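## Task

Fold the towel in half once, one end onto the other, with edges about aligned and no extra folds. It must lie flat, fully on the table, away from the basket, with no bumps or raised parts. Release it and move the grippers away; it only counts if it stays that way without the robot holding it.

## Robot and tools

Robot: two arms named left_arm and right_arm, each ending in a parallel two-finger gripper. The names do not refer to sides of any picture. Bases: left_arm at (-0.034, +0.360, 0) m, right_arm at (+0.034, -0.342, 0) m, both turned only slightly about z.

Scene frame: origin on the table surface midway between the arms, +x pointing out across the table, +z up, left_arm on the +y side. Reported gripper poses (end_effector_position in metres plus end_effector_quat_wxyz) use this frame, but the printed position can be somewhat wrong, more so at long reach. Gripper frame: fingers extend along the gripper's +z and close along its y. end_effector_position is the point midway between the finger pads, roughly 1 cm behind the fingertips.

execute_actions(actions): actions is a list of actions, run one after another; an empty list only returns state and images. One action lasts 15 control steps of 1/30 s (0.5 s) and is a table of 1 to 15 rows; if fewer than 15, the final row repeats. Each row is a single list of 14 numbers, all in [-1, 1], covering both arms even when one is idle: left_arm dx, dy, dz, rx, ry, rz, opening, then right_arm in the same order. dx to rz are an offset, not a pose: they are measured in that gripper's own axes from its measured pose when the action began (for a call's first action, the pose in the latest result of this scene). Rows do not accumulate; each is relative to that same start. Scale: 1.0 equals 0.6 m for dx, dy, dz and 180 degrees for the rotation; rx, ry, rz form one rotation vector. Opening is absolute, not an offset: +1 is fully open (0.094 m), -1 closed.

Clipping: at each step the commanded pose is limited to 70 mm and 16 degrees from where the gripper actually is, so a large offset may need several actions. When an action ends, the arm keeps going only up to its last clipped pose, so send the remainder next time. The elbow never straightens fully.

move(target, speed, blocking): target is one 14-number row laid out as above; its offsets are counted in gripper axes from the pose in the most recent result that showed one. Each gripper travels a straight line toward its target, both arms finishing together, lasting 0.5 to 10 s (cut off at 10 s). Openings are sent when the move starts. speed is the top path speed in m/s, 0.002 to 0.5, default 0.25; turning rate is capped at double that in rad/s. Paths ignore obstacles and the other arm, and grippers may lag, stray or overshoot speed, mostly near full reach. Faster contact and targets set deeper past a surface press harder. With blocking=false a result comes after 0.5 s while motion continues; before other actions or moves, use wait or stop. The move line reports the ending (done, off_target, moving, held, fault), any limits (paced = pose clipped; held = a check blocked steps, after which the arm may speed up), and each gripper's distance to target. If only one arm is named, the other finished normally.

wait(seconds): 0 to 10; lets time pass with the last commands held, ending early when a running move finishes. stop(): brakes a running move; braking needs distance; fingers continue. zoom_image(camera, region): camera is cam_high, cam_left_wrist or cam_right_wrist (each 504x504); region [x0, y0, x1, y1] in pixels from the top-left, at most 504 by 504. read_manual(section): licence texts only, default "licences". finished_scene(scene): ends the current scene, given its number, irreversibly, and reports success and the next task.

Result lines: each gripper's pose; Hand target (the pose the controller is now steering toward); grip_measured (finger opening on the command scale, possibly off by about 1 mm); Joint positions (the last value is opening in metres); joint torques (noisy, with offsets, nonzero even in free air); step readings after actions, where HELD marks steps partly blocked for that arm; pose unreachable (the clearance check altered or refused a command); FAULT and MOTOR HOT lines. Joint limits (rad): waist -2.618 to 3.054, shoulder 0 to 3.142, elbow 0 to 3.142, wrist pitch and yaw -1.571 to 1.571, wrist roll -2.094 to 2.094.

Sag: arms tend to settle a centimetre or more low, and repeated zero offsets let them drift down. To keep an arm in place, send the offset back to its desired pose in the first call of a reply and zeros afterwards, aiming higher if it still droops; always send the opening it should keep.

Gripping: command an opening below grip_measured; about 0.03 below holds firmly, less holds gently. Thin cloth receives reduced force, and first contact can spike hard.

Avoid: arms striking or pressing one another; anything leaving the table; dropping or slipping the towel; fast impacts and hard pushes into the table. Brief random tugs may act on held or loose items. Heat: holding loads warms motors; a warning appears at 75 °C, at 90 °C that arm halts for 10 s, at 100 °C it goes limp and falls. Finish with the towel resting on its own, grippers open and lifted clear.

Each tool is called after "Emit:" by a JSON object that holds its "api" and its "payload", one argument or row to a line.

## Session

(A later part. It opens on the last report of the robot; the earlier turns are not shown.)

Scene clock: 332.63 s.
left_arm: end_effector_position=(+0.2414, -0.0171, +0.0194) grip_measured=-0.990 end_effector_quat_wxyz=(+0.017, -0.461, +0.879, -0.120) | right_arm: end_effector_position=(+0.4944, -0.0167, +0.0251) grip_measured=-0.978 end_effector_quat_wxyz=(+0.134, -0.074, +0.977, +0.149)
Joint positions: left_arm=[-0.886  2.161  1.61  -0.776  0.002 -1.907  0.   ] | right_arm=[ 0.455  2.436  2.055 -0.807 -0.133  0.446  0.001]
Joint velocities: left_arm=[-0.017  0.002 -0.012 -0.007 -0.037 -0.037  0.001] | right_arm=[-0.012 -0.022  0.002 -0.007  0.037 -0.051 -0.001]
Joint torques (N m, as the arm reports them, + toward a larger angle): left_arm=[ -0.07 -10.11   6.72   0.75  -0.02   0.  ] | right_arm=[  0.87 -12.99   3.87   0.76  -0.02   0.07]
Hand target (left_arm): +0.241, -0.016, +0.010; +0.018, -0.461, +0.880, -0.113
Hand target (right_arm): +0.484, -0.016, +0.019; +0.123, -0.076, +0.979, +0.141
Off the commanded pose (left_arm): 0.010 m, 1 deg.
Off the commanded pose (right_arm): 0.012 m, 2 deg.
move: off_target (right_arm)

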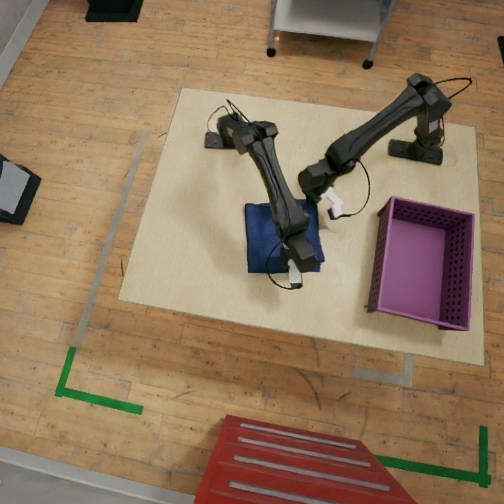

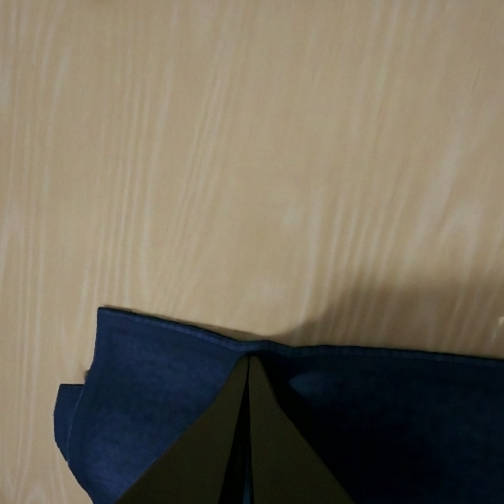

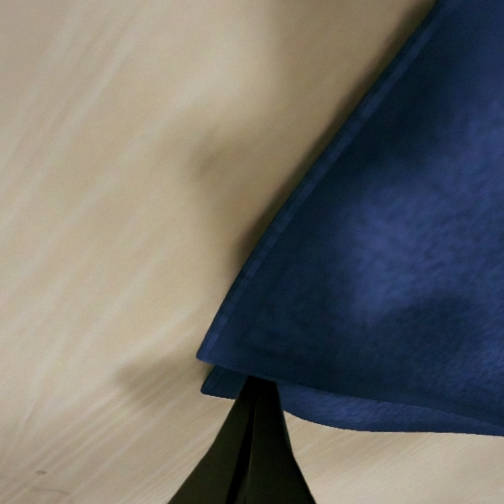

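Emit:
{"api": "move", "payload": {
  "target": [0,0,0.015,0,0,0,-1,0,0,-0.1,0,0,0,-1],
  "speed": 0.1
}}

Emit:
{"api": "move", "payload": {
  "target": [0,0,0.015,0,0,0,-1,0,0,0,0,0,0.5,-0.2],
  "speed": 0.4
}}

Scene clock: 341.40 s.
left_arm: end_effector_position=(+0.2435, -0.0208, +0.0204) grip_measured=-0.990 end_effector_quat_wxyz=(+0.017, -0.460, +0.878, -0.129) | right_arm: end_effector_position=(+0.4803, -0.0257, +0.0776) grip_measured=-0.978 end_effector_quat_wxyz=(+0.138, -0.078, +0.976, +0.151)
Joint positions: left_arm=[-0.886  2.161  1.61  -0.759  0.004 -1.907  0.   ] | right_arm=[ 0.455  2.32   2.055 -0.915 -0.133  0.438  0.001]
Joint velocities: left_arm=[ 0.007  0.012 -0.017 -0.081  0.022 -0.007 -0.   ] | right_arm=[-0.002 -0.007 -0.027 -0.081  0.022 -0.051 -0.   ]
Joint torques (N m, as the arm reports them, + toward a larger angle): left_arm=[-0.07 -9.95  6.81  0.78  0.   -0.03] | right_arm=[ -1.07 -12.74   5.5    0.72  -0.11  -0.05]
Hand target (left_arm): +0.242, -0.019, +0.011; +0.017, -0.461, +0.879, -0.120
Hand target (right_arm): +0.481, -0.035, +0.081; +0.134, -0.074, +0.977, +0.149
Off the commanded pose (left_arm): 0.010 m, 1 deg.
Off the commanded pose (right_arm): 0.010 m, 1 deg.
move: done

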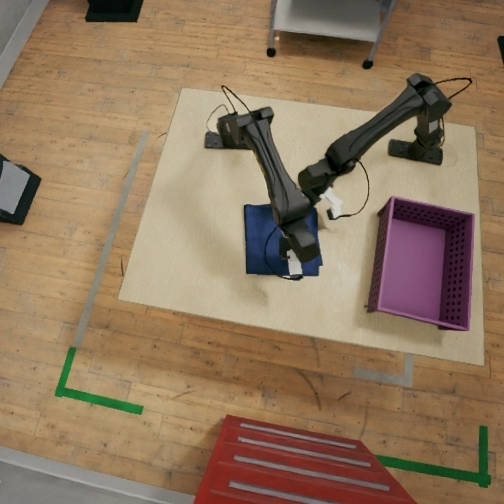

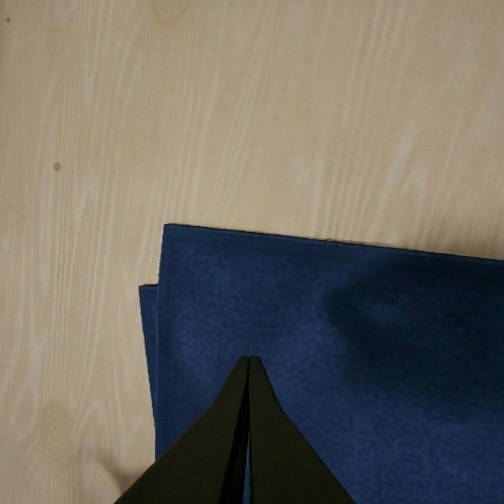

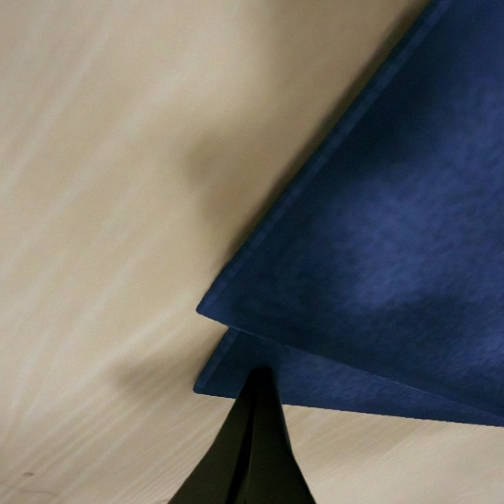

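Scene clock: 344.03 s.
left_arm: end_effector_position=(+0.2454, -0.0243, +0.0215) grip_measured=-0.990 end_effector_quat_wxyz=(+0.017, -0.459, +0.878, -0.137) | right_arm: end_effector_position=(+0.4811, -0.0252, +0.0780) grip_measured=-0.203 end_effector_quat_wxyz=(-0.008, +0.632, +0.747, +0.207)
Joint positions: left_arm=[-0.886  2.161  1.61  -0.742  0.007 -1.907  0.   ] | right_arm=[ 0.455  2.32   2.055 -0.91  -0.133  2.002  0.037]
Joint velocities: left_arm=[-0.002  0.022 -0.002 -0.007  0.081 -0.037 -0.001] | right_arm=[-0.007 -0.002  0.002  0.051 -0.066 -0.022 -0.001]
Joint torques (N m, as the arm reports them, + toward a larger angle): left_arm=[-0.16 -9.99  6.94  0.79  0.   -0.02] | right_arm=[ -0.04 -11.91   6.03   0.81  -0.05   0.06]
Hand target (left_arm): +0.245, -0.023, +0.012; +0.017, -0.460, +0.878, -0.129
Hand target (right_arm): +0.480, -0.026, +0.078; -0.009, +0.635, +0.745, +0.205
Off the commanded pose (left_arm): 0.010 m, 1 deg.
Off the commanded pose (right_arm): 0.001 m, 0 deg.
move: done

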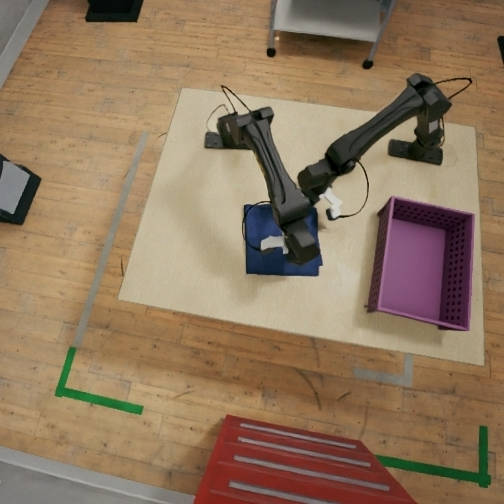

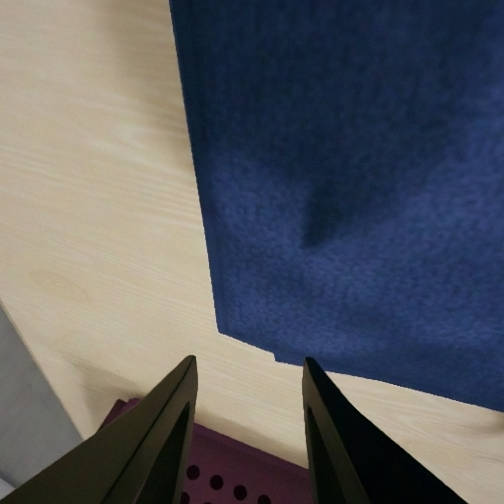

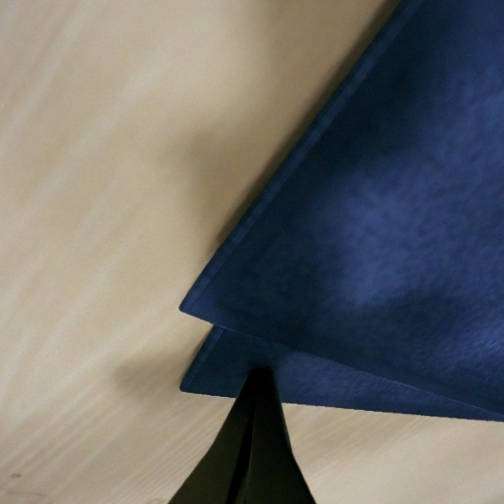

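Emit:
{"api": "move", "payload": {
  "target": [0.077,0.11,0.0,0,0,0,-1,0,-0.1,-0.03,0.1,0,0,-0.2],
  "speed": 0.06
}}

Scene clock: 352.47 s.
left_arm: end_effector_position=(+0.1777, -0.0363, +0.0178) grip_measured=-0.990 end_effector_quat_wxyz=(+0.016, -0.461, +0.873, -0.161) | right_arm: end_effector_position=(+0.4217, -0.0394, +0.0806) grip_measured=-0.203 end_effector_quat_wxyz=(-0.099, +0.625, +0.768, +0.096)
Joint positions: left_arm=[-1.041  2.039  1.386 -0.595 -0.036 -2.063  0.   ] | right_arm=[ 0.455  2.363  2.193 -1.278 -0.248  1.953  0.037]
Joint velocities: left_arm=[-0.017 -0.012 -0.007 -0.022  0.022  0.037 -0.   ] | right_arm=[-0.027 -0.007  0.017 -0.066  0.037 -0.066  0.001]
Joint torques (N m, as the arm reports them, + toward a larger angle): left_arm=[ -1.14 -10.87   4.57   0.58  -0.03  -0.03] | right_arm=[  0.22 -10.2    7.6    0.22  -0.2    0.  ]
Hand target (left_arm): +0.167, -0.026, +0.010; +0.017, -0.459, +0.877, -0.138
Hand target (right_arm): +0.420, -0.038, +0.076; -0.106, +0.623, +0.770, +0.087
Off the commanded pose (left_arm): 0.018 m, 3 deg.
Off the commanded pose (right_arm): 0.005 m, 1 deg.
move: off_target (left_arm)

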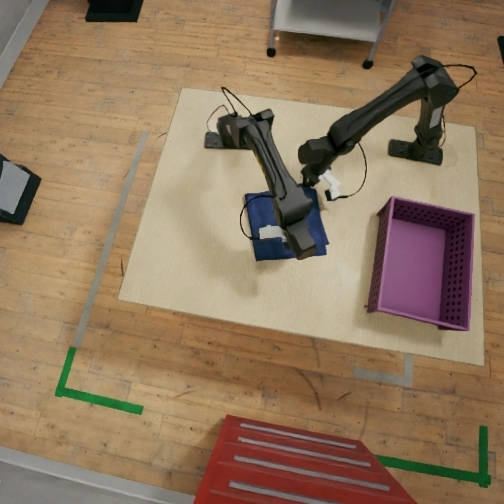

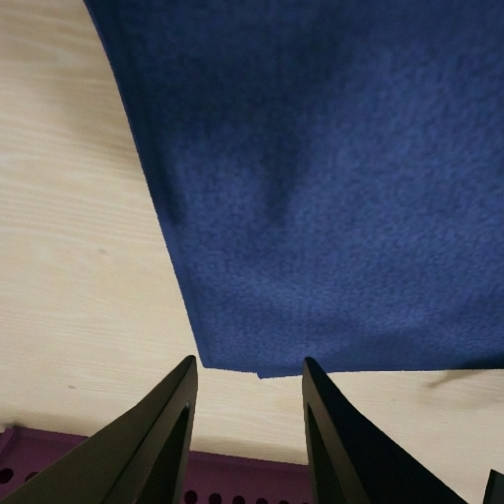

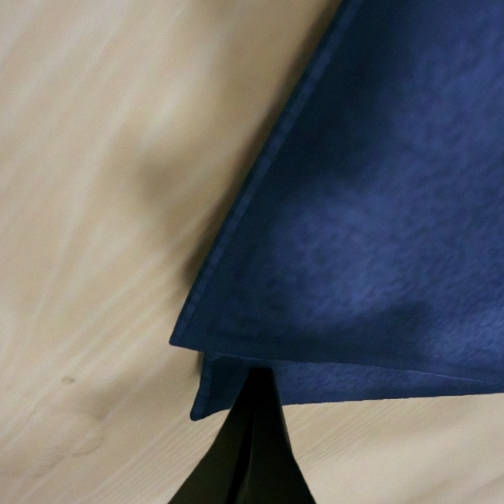

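Emit:
{"api": "move", "payload": {
  "target": [0,0,0.015,0,0,0,-1,0.025,0.045,0.05,0.03,0,-0.07,-0.2],
  "speed": 0.08
}}

Emit:
{"api": "move", "payload": {
  "target": [0,0,0.015,0,0,0,-1,0,0,0.08,0,0,0,-0.2],
  "speed": 0.06
}}

Scene clock: 361.57 s.
left_arm: end_effector_position=(+0.1794, -0.0404, +0.0193) grip_measured=-0.990 end_effector_quat_wxyz=(+0.015, -0.461, +0.871, -0.171) | right_arm: end_effector_position=(+0.4504, -0.0173, +0.0605) grip_measured=-0.203 end_effector_quat_wxyz=(-0.102, +0.543, +0.828, +0.098)
Joint positions: left_arm=[-1.041  2.039  1.386 -0.576 -0.034 -2.065  0.   ] | right_arm=[ 0.455  2.724  2.789 -1.538 -0.266  1.744  0.037]
Joint velocities: left_arm=[ 0.002 -0.007 -0.017 -0.022  0.007  0.037 -0.   ] | right_arm=[ 0.002 -0.007  0.012 -0.037 -0.007 -0.037 -0.001]
Joint torques (N m, as the arm reports them, + toward a larger angle): left_arm=[ 0.04 -8.62  7.16  0.87 -0.01  0.01] | right_arm=[  1.01 -11.58   7.24   0.16  -0.21  -0.04]
Hand target (left_arm): +0.179, -0.039, +0.009; +0.016, -0.461, +0.873, -0.161
Hand target (right_arm): +0.444, -0.012, +0.056; -0.109, +0.534, +0.833, +0.091
Off the commanded pose (left_arm): 0.010 m, 1 deg.
Off the commanded pose (right_arm): 0.009 m, 4 deg.
joint sent to its limit (right arm) — the command would take joint 4 (wrist pitch) past its lower limit, so that joint was sent only as far as its limit.
move: off_target (right_arm)

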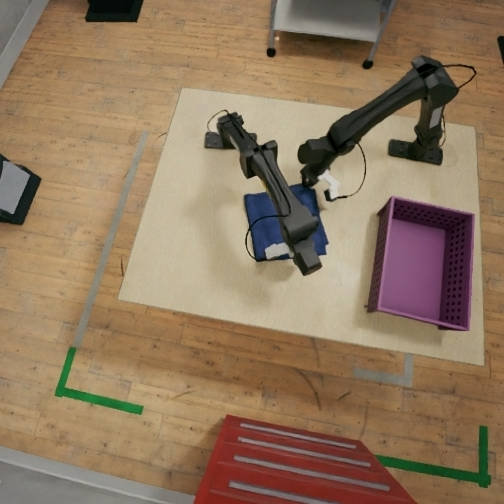

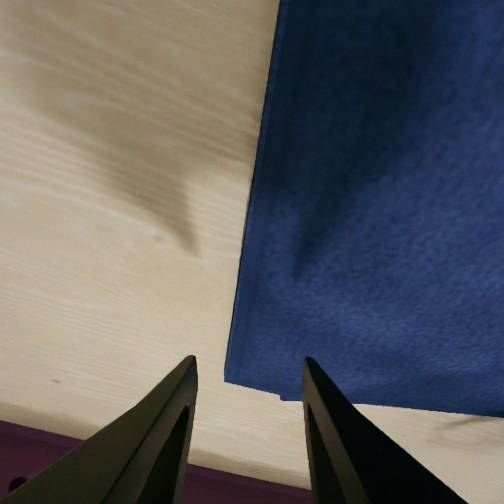

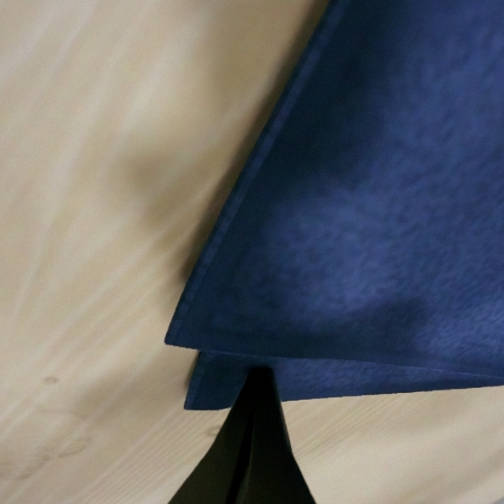

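Scene clock: 362.87 s.
left_arm: end_effector_position=(+0.1811, -0.0448, +0.0188) grip_measured=-0.990 end_effector_quat_wxyz=(+0.013, -0.460, +0.870, -0.179) | right_arm: end_effector_position=(+0.4570, -0.0070, +0.0244) grip_measured=-0.203 end_effector_quat_wxyz=(-0.099, +0.545, +0.825, +0.113)
Joint positions: left_arm=[-1.041  2.044  1.386 -0.554 -0.031 -2.065  0.   ] | right_arm=[ 0.463  2.658  2.508 -1.288 -0.271  1.764  0.037]
Joint velocities: left_arm=[-0.007  0.007 -0.017 -0.066 -0.066  0.066  0.001] | right_arm=[-0.007  0.002  0.002  0.022  0.051  0.066 -0.001]
Joint torques (N m, as the arm reports them, + toward a larger angle): left_arm=[ 0.06 -9.07  7.32  0.87  0.01  0.01] | right_arm=[  1.09 -13.17   3.32   0.44  -0.08   0.08]
Hand target (left_arm): +0.181, -0.043, +0.011; +0.015, -0.461, +0.871, -0.170
Hand target (right_arm): +0.447, -0.005, +0.014; -0.102, +0.543, +0.828, +0.097
Off the commanded pose (left_arm): 0.008 m, 1 deg.
Off the commanded pose (right_arm): 0.014 m, 2 deg.
move: off_target (right_arm)

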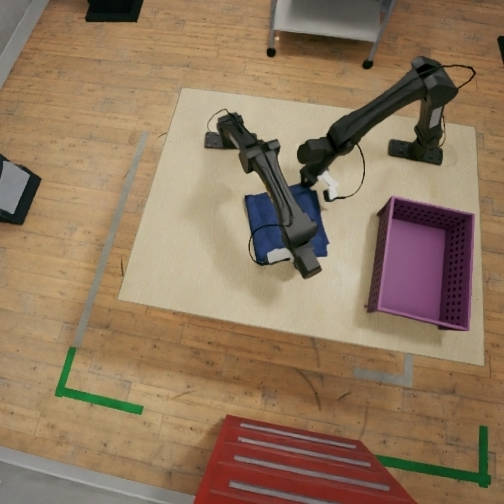

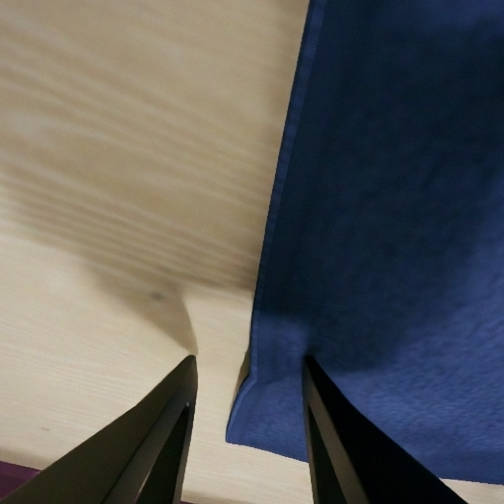

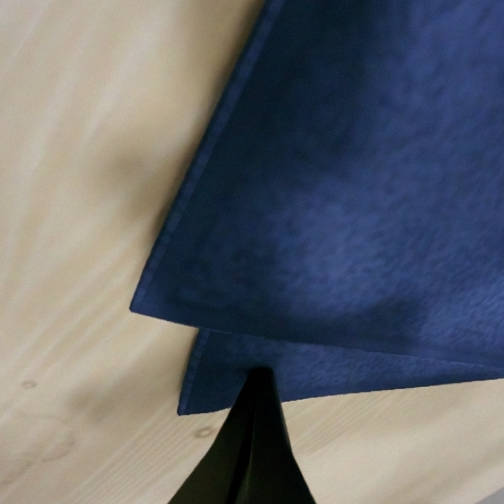

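Edge is curling up; close with inward shift.

Emit:
{"api": "move", "payload": {
  "target": [0,0,0.015,0,0,0,-1,0,-0.03,0.02,0.04,0,0,-1],
  "speed": 0.05
}}

Emit:
{"api": "move", "payload": {
  "target": [0,0,0.015,0,0,0,-1,0,-0.03,-0.07,0,0,0,-1],
  "speed": 0.06
}}

Scene clock: 369.87 s.
left_arm: end_effector_position=(+0.1826, -0.0491, +0.0189) grip_measured=-0.990 end_effector_quat_wxyz=(+0.012, -0.459, +0.868, -0.187) | right_arm: end_effector_position=(+0.4499, -0.0081, +0.0243) grip_measured=-0.978 end_effector_quat_wxyz=(-0.118, +0.540, +0.829, +0.089)
Joint positions: left_arm=[-1.041  2.048  1.386 -0.533 -0.028 -2.065  0.   ] | right_arm=[ 0.463  2.781  2.752 -1.472 -0.288  1.743  0.001]
Joint velocities: left_arm=[-0.017 -0.022 -0.007  0.095  0.007  0.007  0.001] | right_arm=[-0.002  0.061  0.11  -0.095 -0.022 -0.022 -0.   ]
Joint torques (N m, as the arm reports them, + toward a larger angle): left_arm=[-0.06 -9.03  7.27  0.93 -0.01 -0.02] | right_arm=[  0.43 -11.     6.88   0.07  -0.19   0.  ]
Hand target (left_arm): +0.183, -0.047, +0.011; +0.014, -0.460, +0.870, -0.179
Hand target (right_arm): +0.440, -0.011, +0.012; -0.131, +0.538, +0.830, +0.065
Off the commanded pose (left_arm): 0.009 m, 1 deg.
Off the commanded pose (right_arm): 0.016 m, 4 deg.
move: off_target (right_arm)

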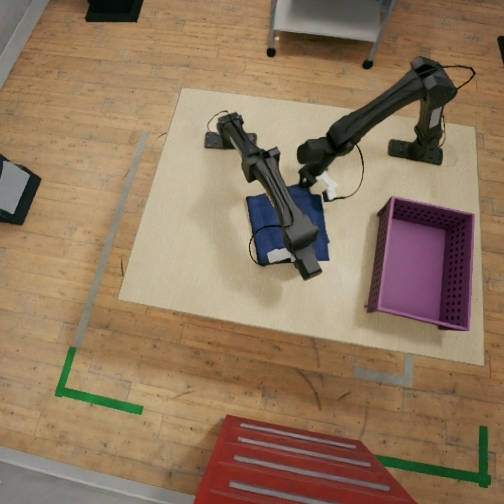

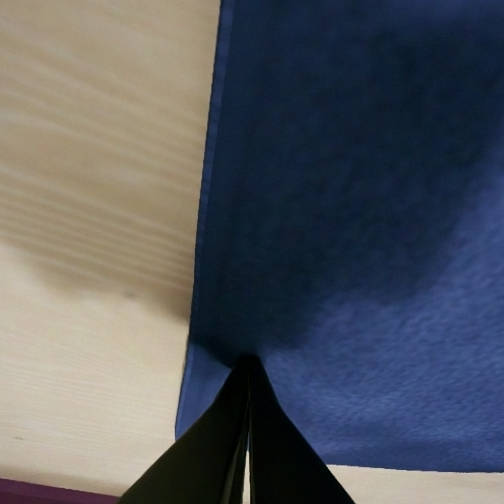

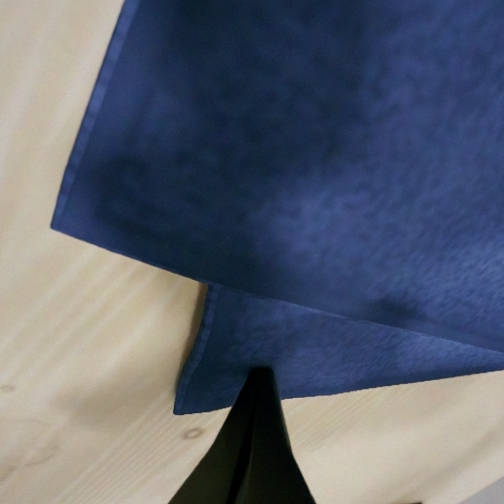

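Scene clock: 371.13 s.
left_arm: end_effector_position=(+0.1843, -0.0533, +0.0190) grip_measured=-0.990 end_effector_quat_wxyz=(+0.010, -0.458, +0.867, -0.196) | right_arm: end_effector_position=(+0.4375, -0.0207, +0.0616) grip_measured=-0.978 end_effector_quat_wxyz=(-0.117, +0.537, +0.831, +0.090)
Joint positions: left_arm=[-1.041  2.052  1.386 -0.511 -0.025 -2.065  0.   ] | right_arm=[ 0.455  2.624  2.595 -1.472 -0.288  1.73   0.001]
Joint velocities: left_arm=[ 0.007 -0.002 -0.012 -0.051 -0.051 -0.007 -0.   ] | right_arm=[-0.002  0.027 -0.017 -0.007  0.007  0.022  0.001]
Joint torques (N m, as the arm reports them, + toward a larger angle): left_arm=[-0.07 -8.88  7.5   0.93 -0.03  0.01] | right_arm=[ -0.7  -13.87   3.77   0.29  -0.16   0.  ]
Hand target (left_arm): +0.184, -0.052, +0.011; +0.012, -0.459, +0.868, -0.187
Hand target (right_arm): +0.438, -0.027, +0.064; -0.118, +0.540, +0.829, +0.088
Off the commanded pose (left_arm): 0.009 m, 1 deg.
Off the commanded pose (right_arm): 0.007 m, 0 deg.
move: done

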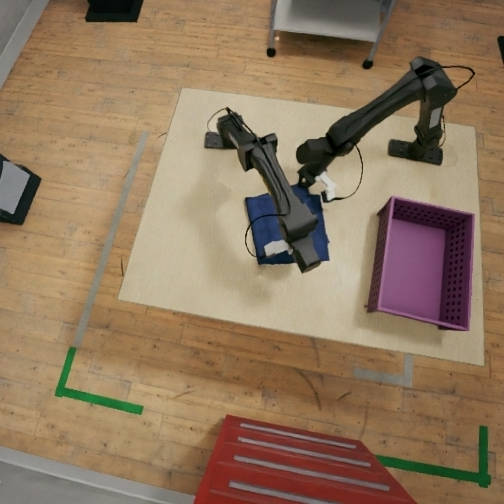

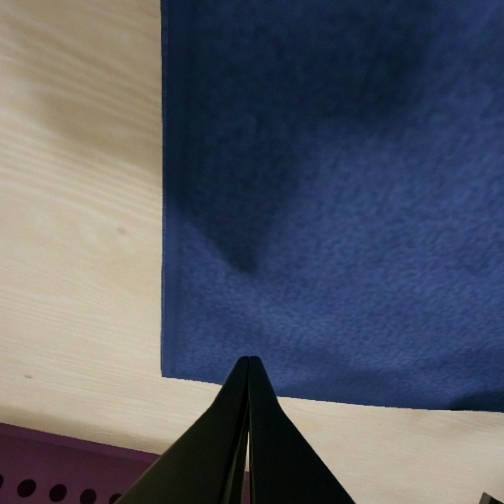

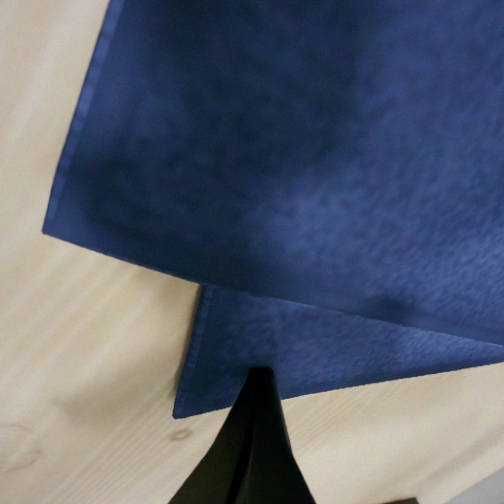

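Emit:
{"api": "move", "payload": {
  "target": [0,0,0.01,0,0,0,-1,0.0,0.025,0.09,0,0,0,-1],
  "speed": 0.06
}}

Emit:
{"api": "move", "payload": {
  "target": [-0.1,0.075,-0.03,0,0,0,-1,0,0,0.02,0,0,0,-1],
  "speed": 0.04
}}

Scene clock: 380.73 s.
left_arm: end_effector_position=(+0.1849, -0.0555, +0.0199) grip_measured=-0.990 end_effector_quat_wxyz=(+0.009, -0.457, +0.866, -0.201) | right_arm: end_effector_position=(+0.4491, -0.0045, +0.0232) grip_measured=-0.978 end_effector_quat_wxyz=(-0.115, +0.538, +0.829, +0.100)
Joint positions: left_arm=[-1.041  2.052  1.386 -0.501 -0.023 -2.065  0.   ] | right_arm=[ 0.468  2.705  2.595 -1.366 -0.291  1.75   0.001]
Joint velocities: left_arm=[-0.007  0.012 -0.012  0.007  0.007  0.007 -0.   ] | right_arm=[ 0.002 -0.007  0.007  0.037 -0.051  0.007 -0.   ]
Joint torques (N m, as the arm reports them, + toward a larger angle): left_arm=[-0.09 -9.2   7.53  0.98 -0.01  0.  ] | right_arm=[  0.95 -11.33   6.15   0.35  -0.09   0.05]
Hand target (left_arm): +0.185, -0.055, +0.014; +0.010, -0.458, +0.867, -0.196
Hand target (right_arm): +0.445, -0.000, +0.010; -0.117, +0.537, +0.831, +0.091
Off the commanded pose (left_arm): 0.007 m, 1 deg.
Off the commanded pose (right_arm): 0.014 m, 1 deg.
move: off_target (right_arm)

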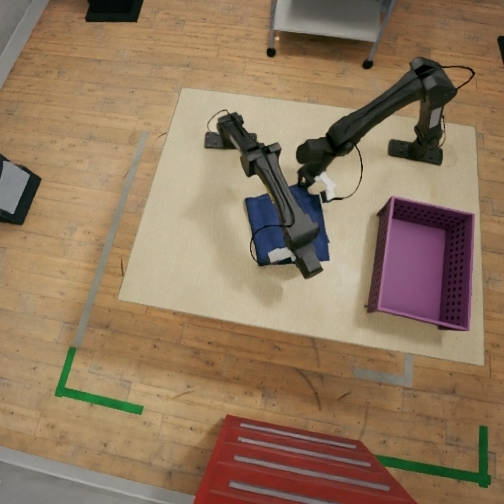

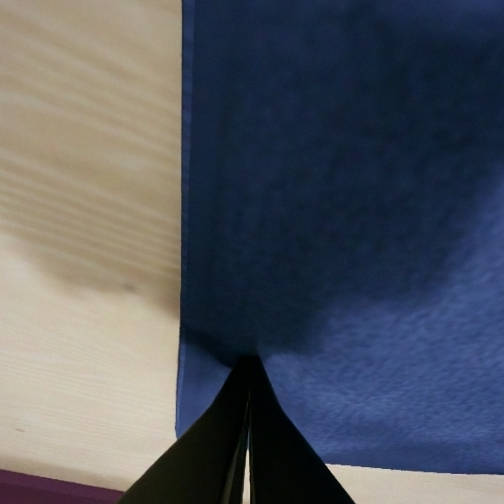

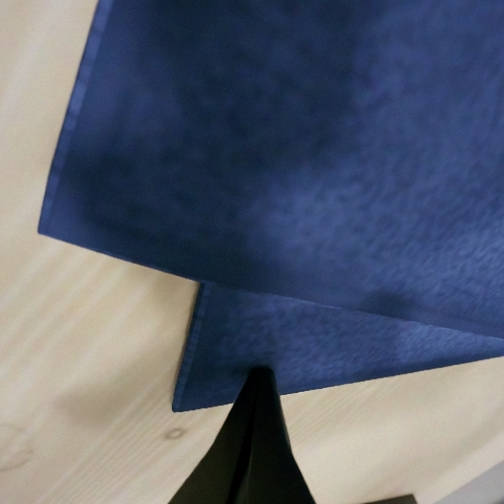

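Scene clock: 382.93 s.
left_arm: end_effector_position=(+0.1843, +0.0046, +0.0169) grip_measured=-0.990 end_effector_quat_wxyz=(+0.005, -0.455, +0.862, -0.223) | right_arm: end_effector_position=(+0.4540, +0.0001, +0.0233) grip_measured=-0.978 end_effector_quat_wxyz=(-0.112, +0.536, +0.829, +0.114)
Joint positions: left_arm=[-0.957  1.854  1.066 -0.333  0.022 -1.991  0.   ] | right_arm=[ 0.468  2.7    2.581 -1.328 -0.297  1.751  0.001]
Joint velocities: left_arm=[-0.027  0.002 -0.022 -0.081 -0.022  0.022  0.001] | right_arm=[-0.002  0.002 -0.007  0.022 -0.037 -0.007 -0.   ]
Joint torques (N m, as the arm reports them, + toward a larger angle): left_arm=[ 1.   -9.43  4.49  0.73 -0.02  0.11] | right_arm=[  0.45 -12.94   3.27   0.47  -0.12   0.11]
Hand target (left_arm): +0.181, +0.021, +0.009; +0.009, -0.458, +0.866, -0.200
Hand target (right_arm): +0.448, -0.001, +0.012; -0.115, +0.538, +0.829, +0.099
Off the commanded pose (left_arm): 0.018 m, 3 deg.
Off the commanded pose (right_arm): 0.013 m, 2 deg.
move: off_target (left_arm, right_arm)

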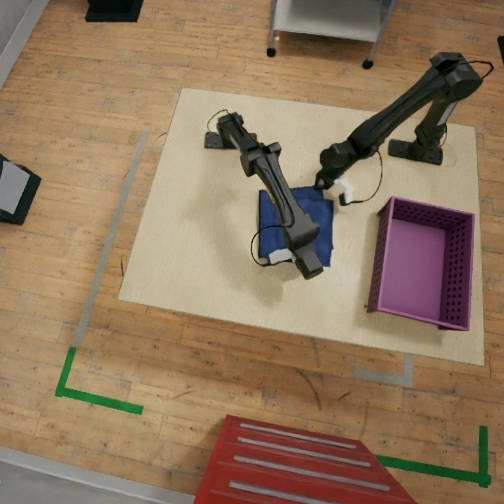

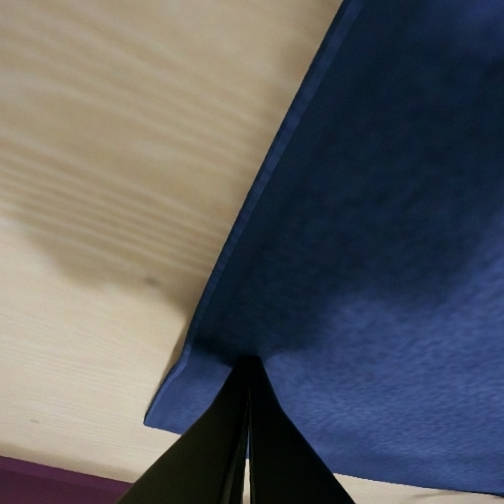

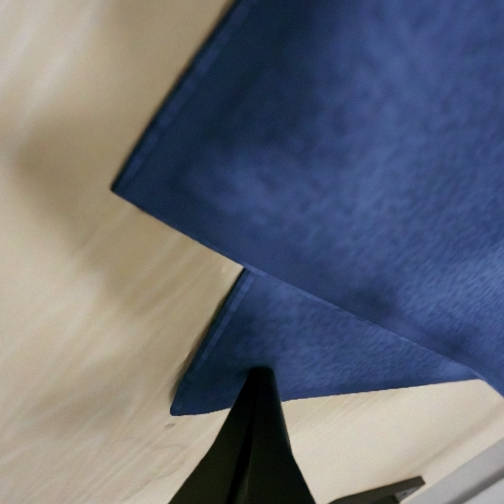

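Emit:
{"api": "move", "payload": {
  "target": [0,0,-0.1,0,0,0,-1,0,0,-0.12,0,0,0,-1],
  "speed": 0.12
}}

Emit:
{"api": "move", "payload": {
  "target": [-0.08,0.05,0,0,0,0.3,-0.2,-0.3,-0.2,-0.1,0,0,0,-1],
  "speed": 0.25
}}

Scene clock: 392.67 s.
left_arm: end_effector_position=(+0.1705, +0.0252, +0.0628) grip_measured=-0.990 end_effector_quat_wxyz=(+0.003, -0.454, +0.863, -0.222) | right_arm: end_effector_position=(+0.4583, -0.0185, +0.0817) grip_measured=-0.978 end_effector_quat_wxyz=(-0.104, +0.538, +0.826, +0.128)
Joint positions: left_arm=[-0.957  1.688  1.066 -0.502  0.026 -1.989  0.   ] | right_arm=[ 0.434  2.7    2.816 -1.539 -0.298  1.728  0.001]
Joint velocities: left_arm=[ 0.007  0.032  0.007  0.007  0.022 -0.066  0.001] | right_arm=[-0.012 -0.007  0.017 -0.037  0.081 -0.022 -0.001]
Joint torques (N m, as the arm reports them, + toward a larger angle): left_arm=[ 0.52 -8.97  8.57  0.76  0.04  0.04] | right_arm=[ -0.48 -13.63   6.7    0.26  -0.2   -0.04]
Hand target (left_arm): +0.172, +0.028, +0.070; +0.005, -0.455, +0.862, -0.223
Hand target (right_arm): +0.459, -0.022, +0.092; -0.103, +0.538, +0.826, +0.134
Off the commanded pose (left_arm): 0.008 m, 0 deg.
Off the commanded pose (right_arm): 0.011 m, 2 deg.
joint sent to its limit (right arm) — the command would take joint 4 (wrist pitch) past its lower limit, so that joint was sent only as far as its limit.
move: off_target (right_arm)

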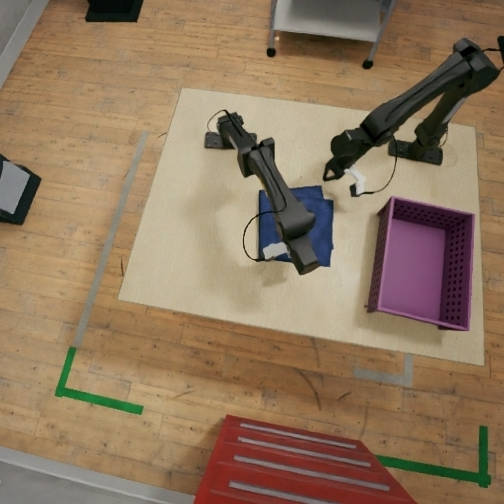

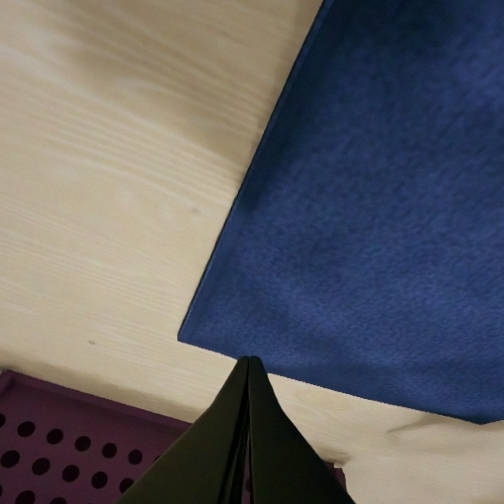

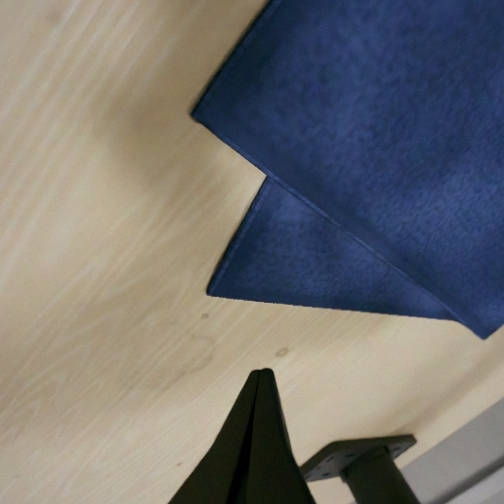

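Scene clock: 395.17 s.
left_arm: end_effector_position=(+0.1717, +0.0762, +0.0354) grip_measured=-0.203 end_effector_quat_wxyz=(+0.093, -0.015, +0.978, -0.185) | right_arm: end_effector_position=(+0.4275, -0.2405, +0.0680) grip_measured=-0.978 end_effector_quat_wxyz=(-0.101, +0.541, +0.826, +0.122)
Joint positions: left_arm=[-0.854  1.605  0.871 -0.425  0.072 -0.957  0.037] | right_arm=[-0.005  2.098  1.702 -1.174 -0.318  1.27   0.001]
Joint velocities: left_arm=[-0.012 -0.012  0.012 -0.037 -0.022  0.037  0.001] | right_arm=[-0.002 -0.002 -0.007  0.051  0.051 -0.066  0.001]
Joint torques (N m, as the arm reports them, + toward a larger angle): left_arm=[ 0.9  -8.29  5.76  1.09  0.1   0.09] | right_arm=[ -0.21 -11.22   3.8    0.22  -0.22  -0.05]
Hand target (left_arm): +0.175, +0.077, +0.041; +0.102, -0.013, +0.975, -0.195
Hand target (right_arm): +0.423, -0.241, +0.071; -0.101, +0.539, +0.827, +0.126
Off the commanded pose (left_arm): 0.007 m, 2 deg.
Off the commanded pose (right_arm): 0.006 m, 1 deg.
move: done

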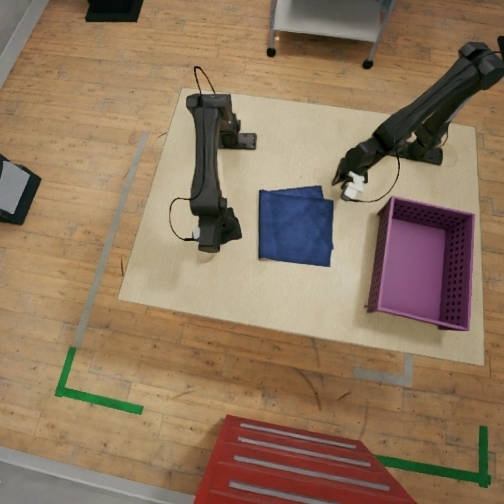

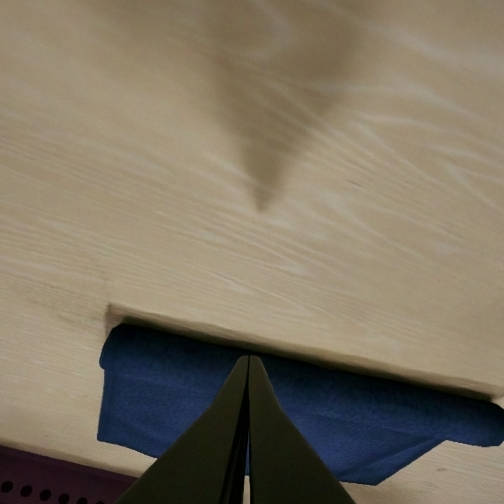

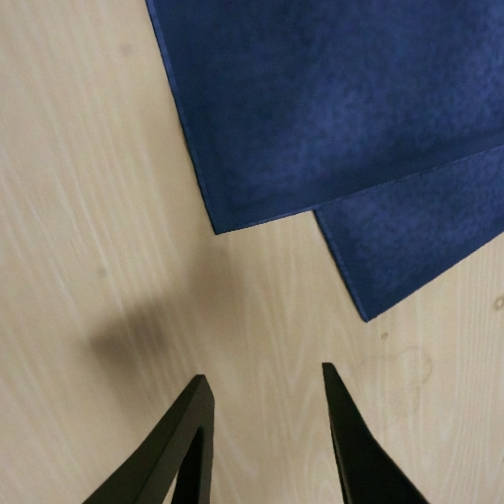

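Emit:
{"api": "move", "payload": {
  "target": [-0.17,-0.02,-0.03,-0.09,-0.05,0,-0.2,0.34,-0.22,0.09,0,0,0,-1],
  "speed": 0.2
}}

Scene clock: 406.63 s.
left_arm: end_effector_position=(+0.2606, +0.0754, +0.0712) grip_measured=-0.203 end_effector_quat_wxyz=(+0.158, -0.040, +0.985, -0.052) | right_arm: end_effector_position=(+0.2267, -0.0926, +0.0680) grip_measured=-0.978 end_effector_quat_wxyz=(-0.111, +0.538, +0.826, +0.127)
Joint positions: left_arm=[-0.793  1.861  1.362 -0.788 -0.18  -0.905  0.037] | right_arm=[ 0.638  1.581  1.027 -0.816 -0.276  1.938  0.001]
Joint velocities: left_arm=[ 0.002 -0.007  0.007  0.007  0.007  0.007 -0.002] | right_arm=[-0.022 -0.017 -0.007 -0.007 -0.022  0.007 -0.002]
Joint torques (N m, as the arm reports them, + toward a larger angle): left_arm=[ 0.71 -8.21 10.09  0.61 -0.26  0.09] | right_arm=[ 0.47 -7.24  3.79  0.49  0.    0.08]
Hand target (left_arm): +0.268, +0.078, +0.075; +0.167, -0.042, +0.984, -0.044
Hand target (right_arm): +0.223, -0.098, +0.067; -0.105, +0.540, +0.825, +0.125
Off the commanded pose (left_arm): 0.009 m, 1 deg.
Off the commanded pose (right_arm): 0.006 m, 1 deg.
move: done

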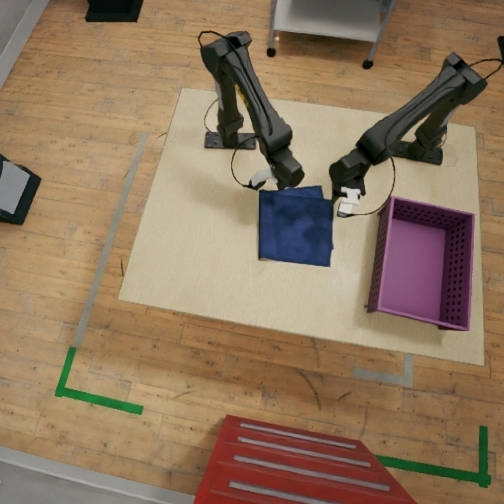

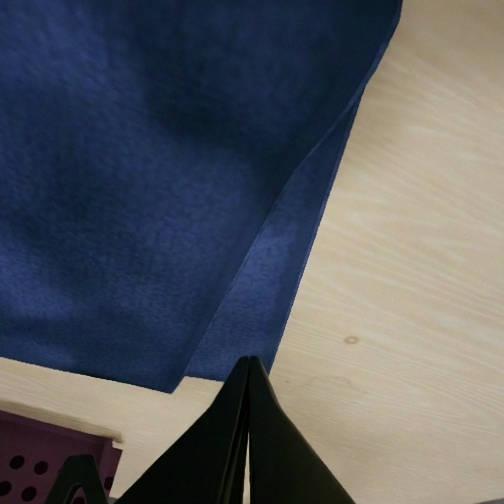

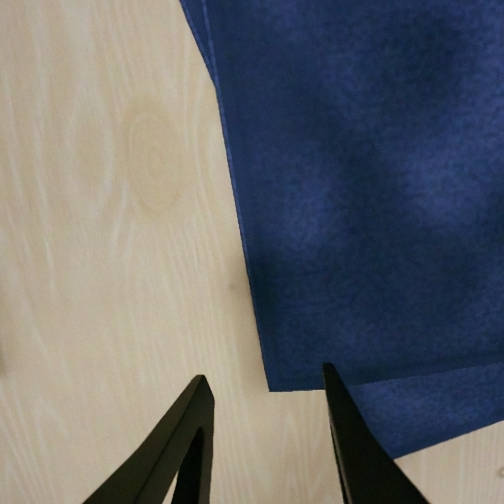

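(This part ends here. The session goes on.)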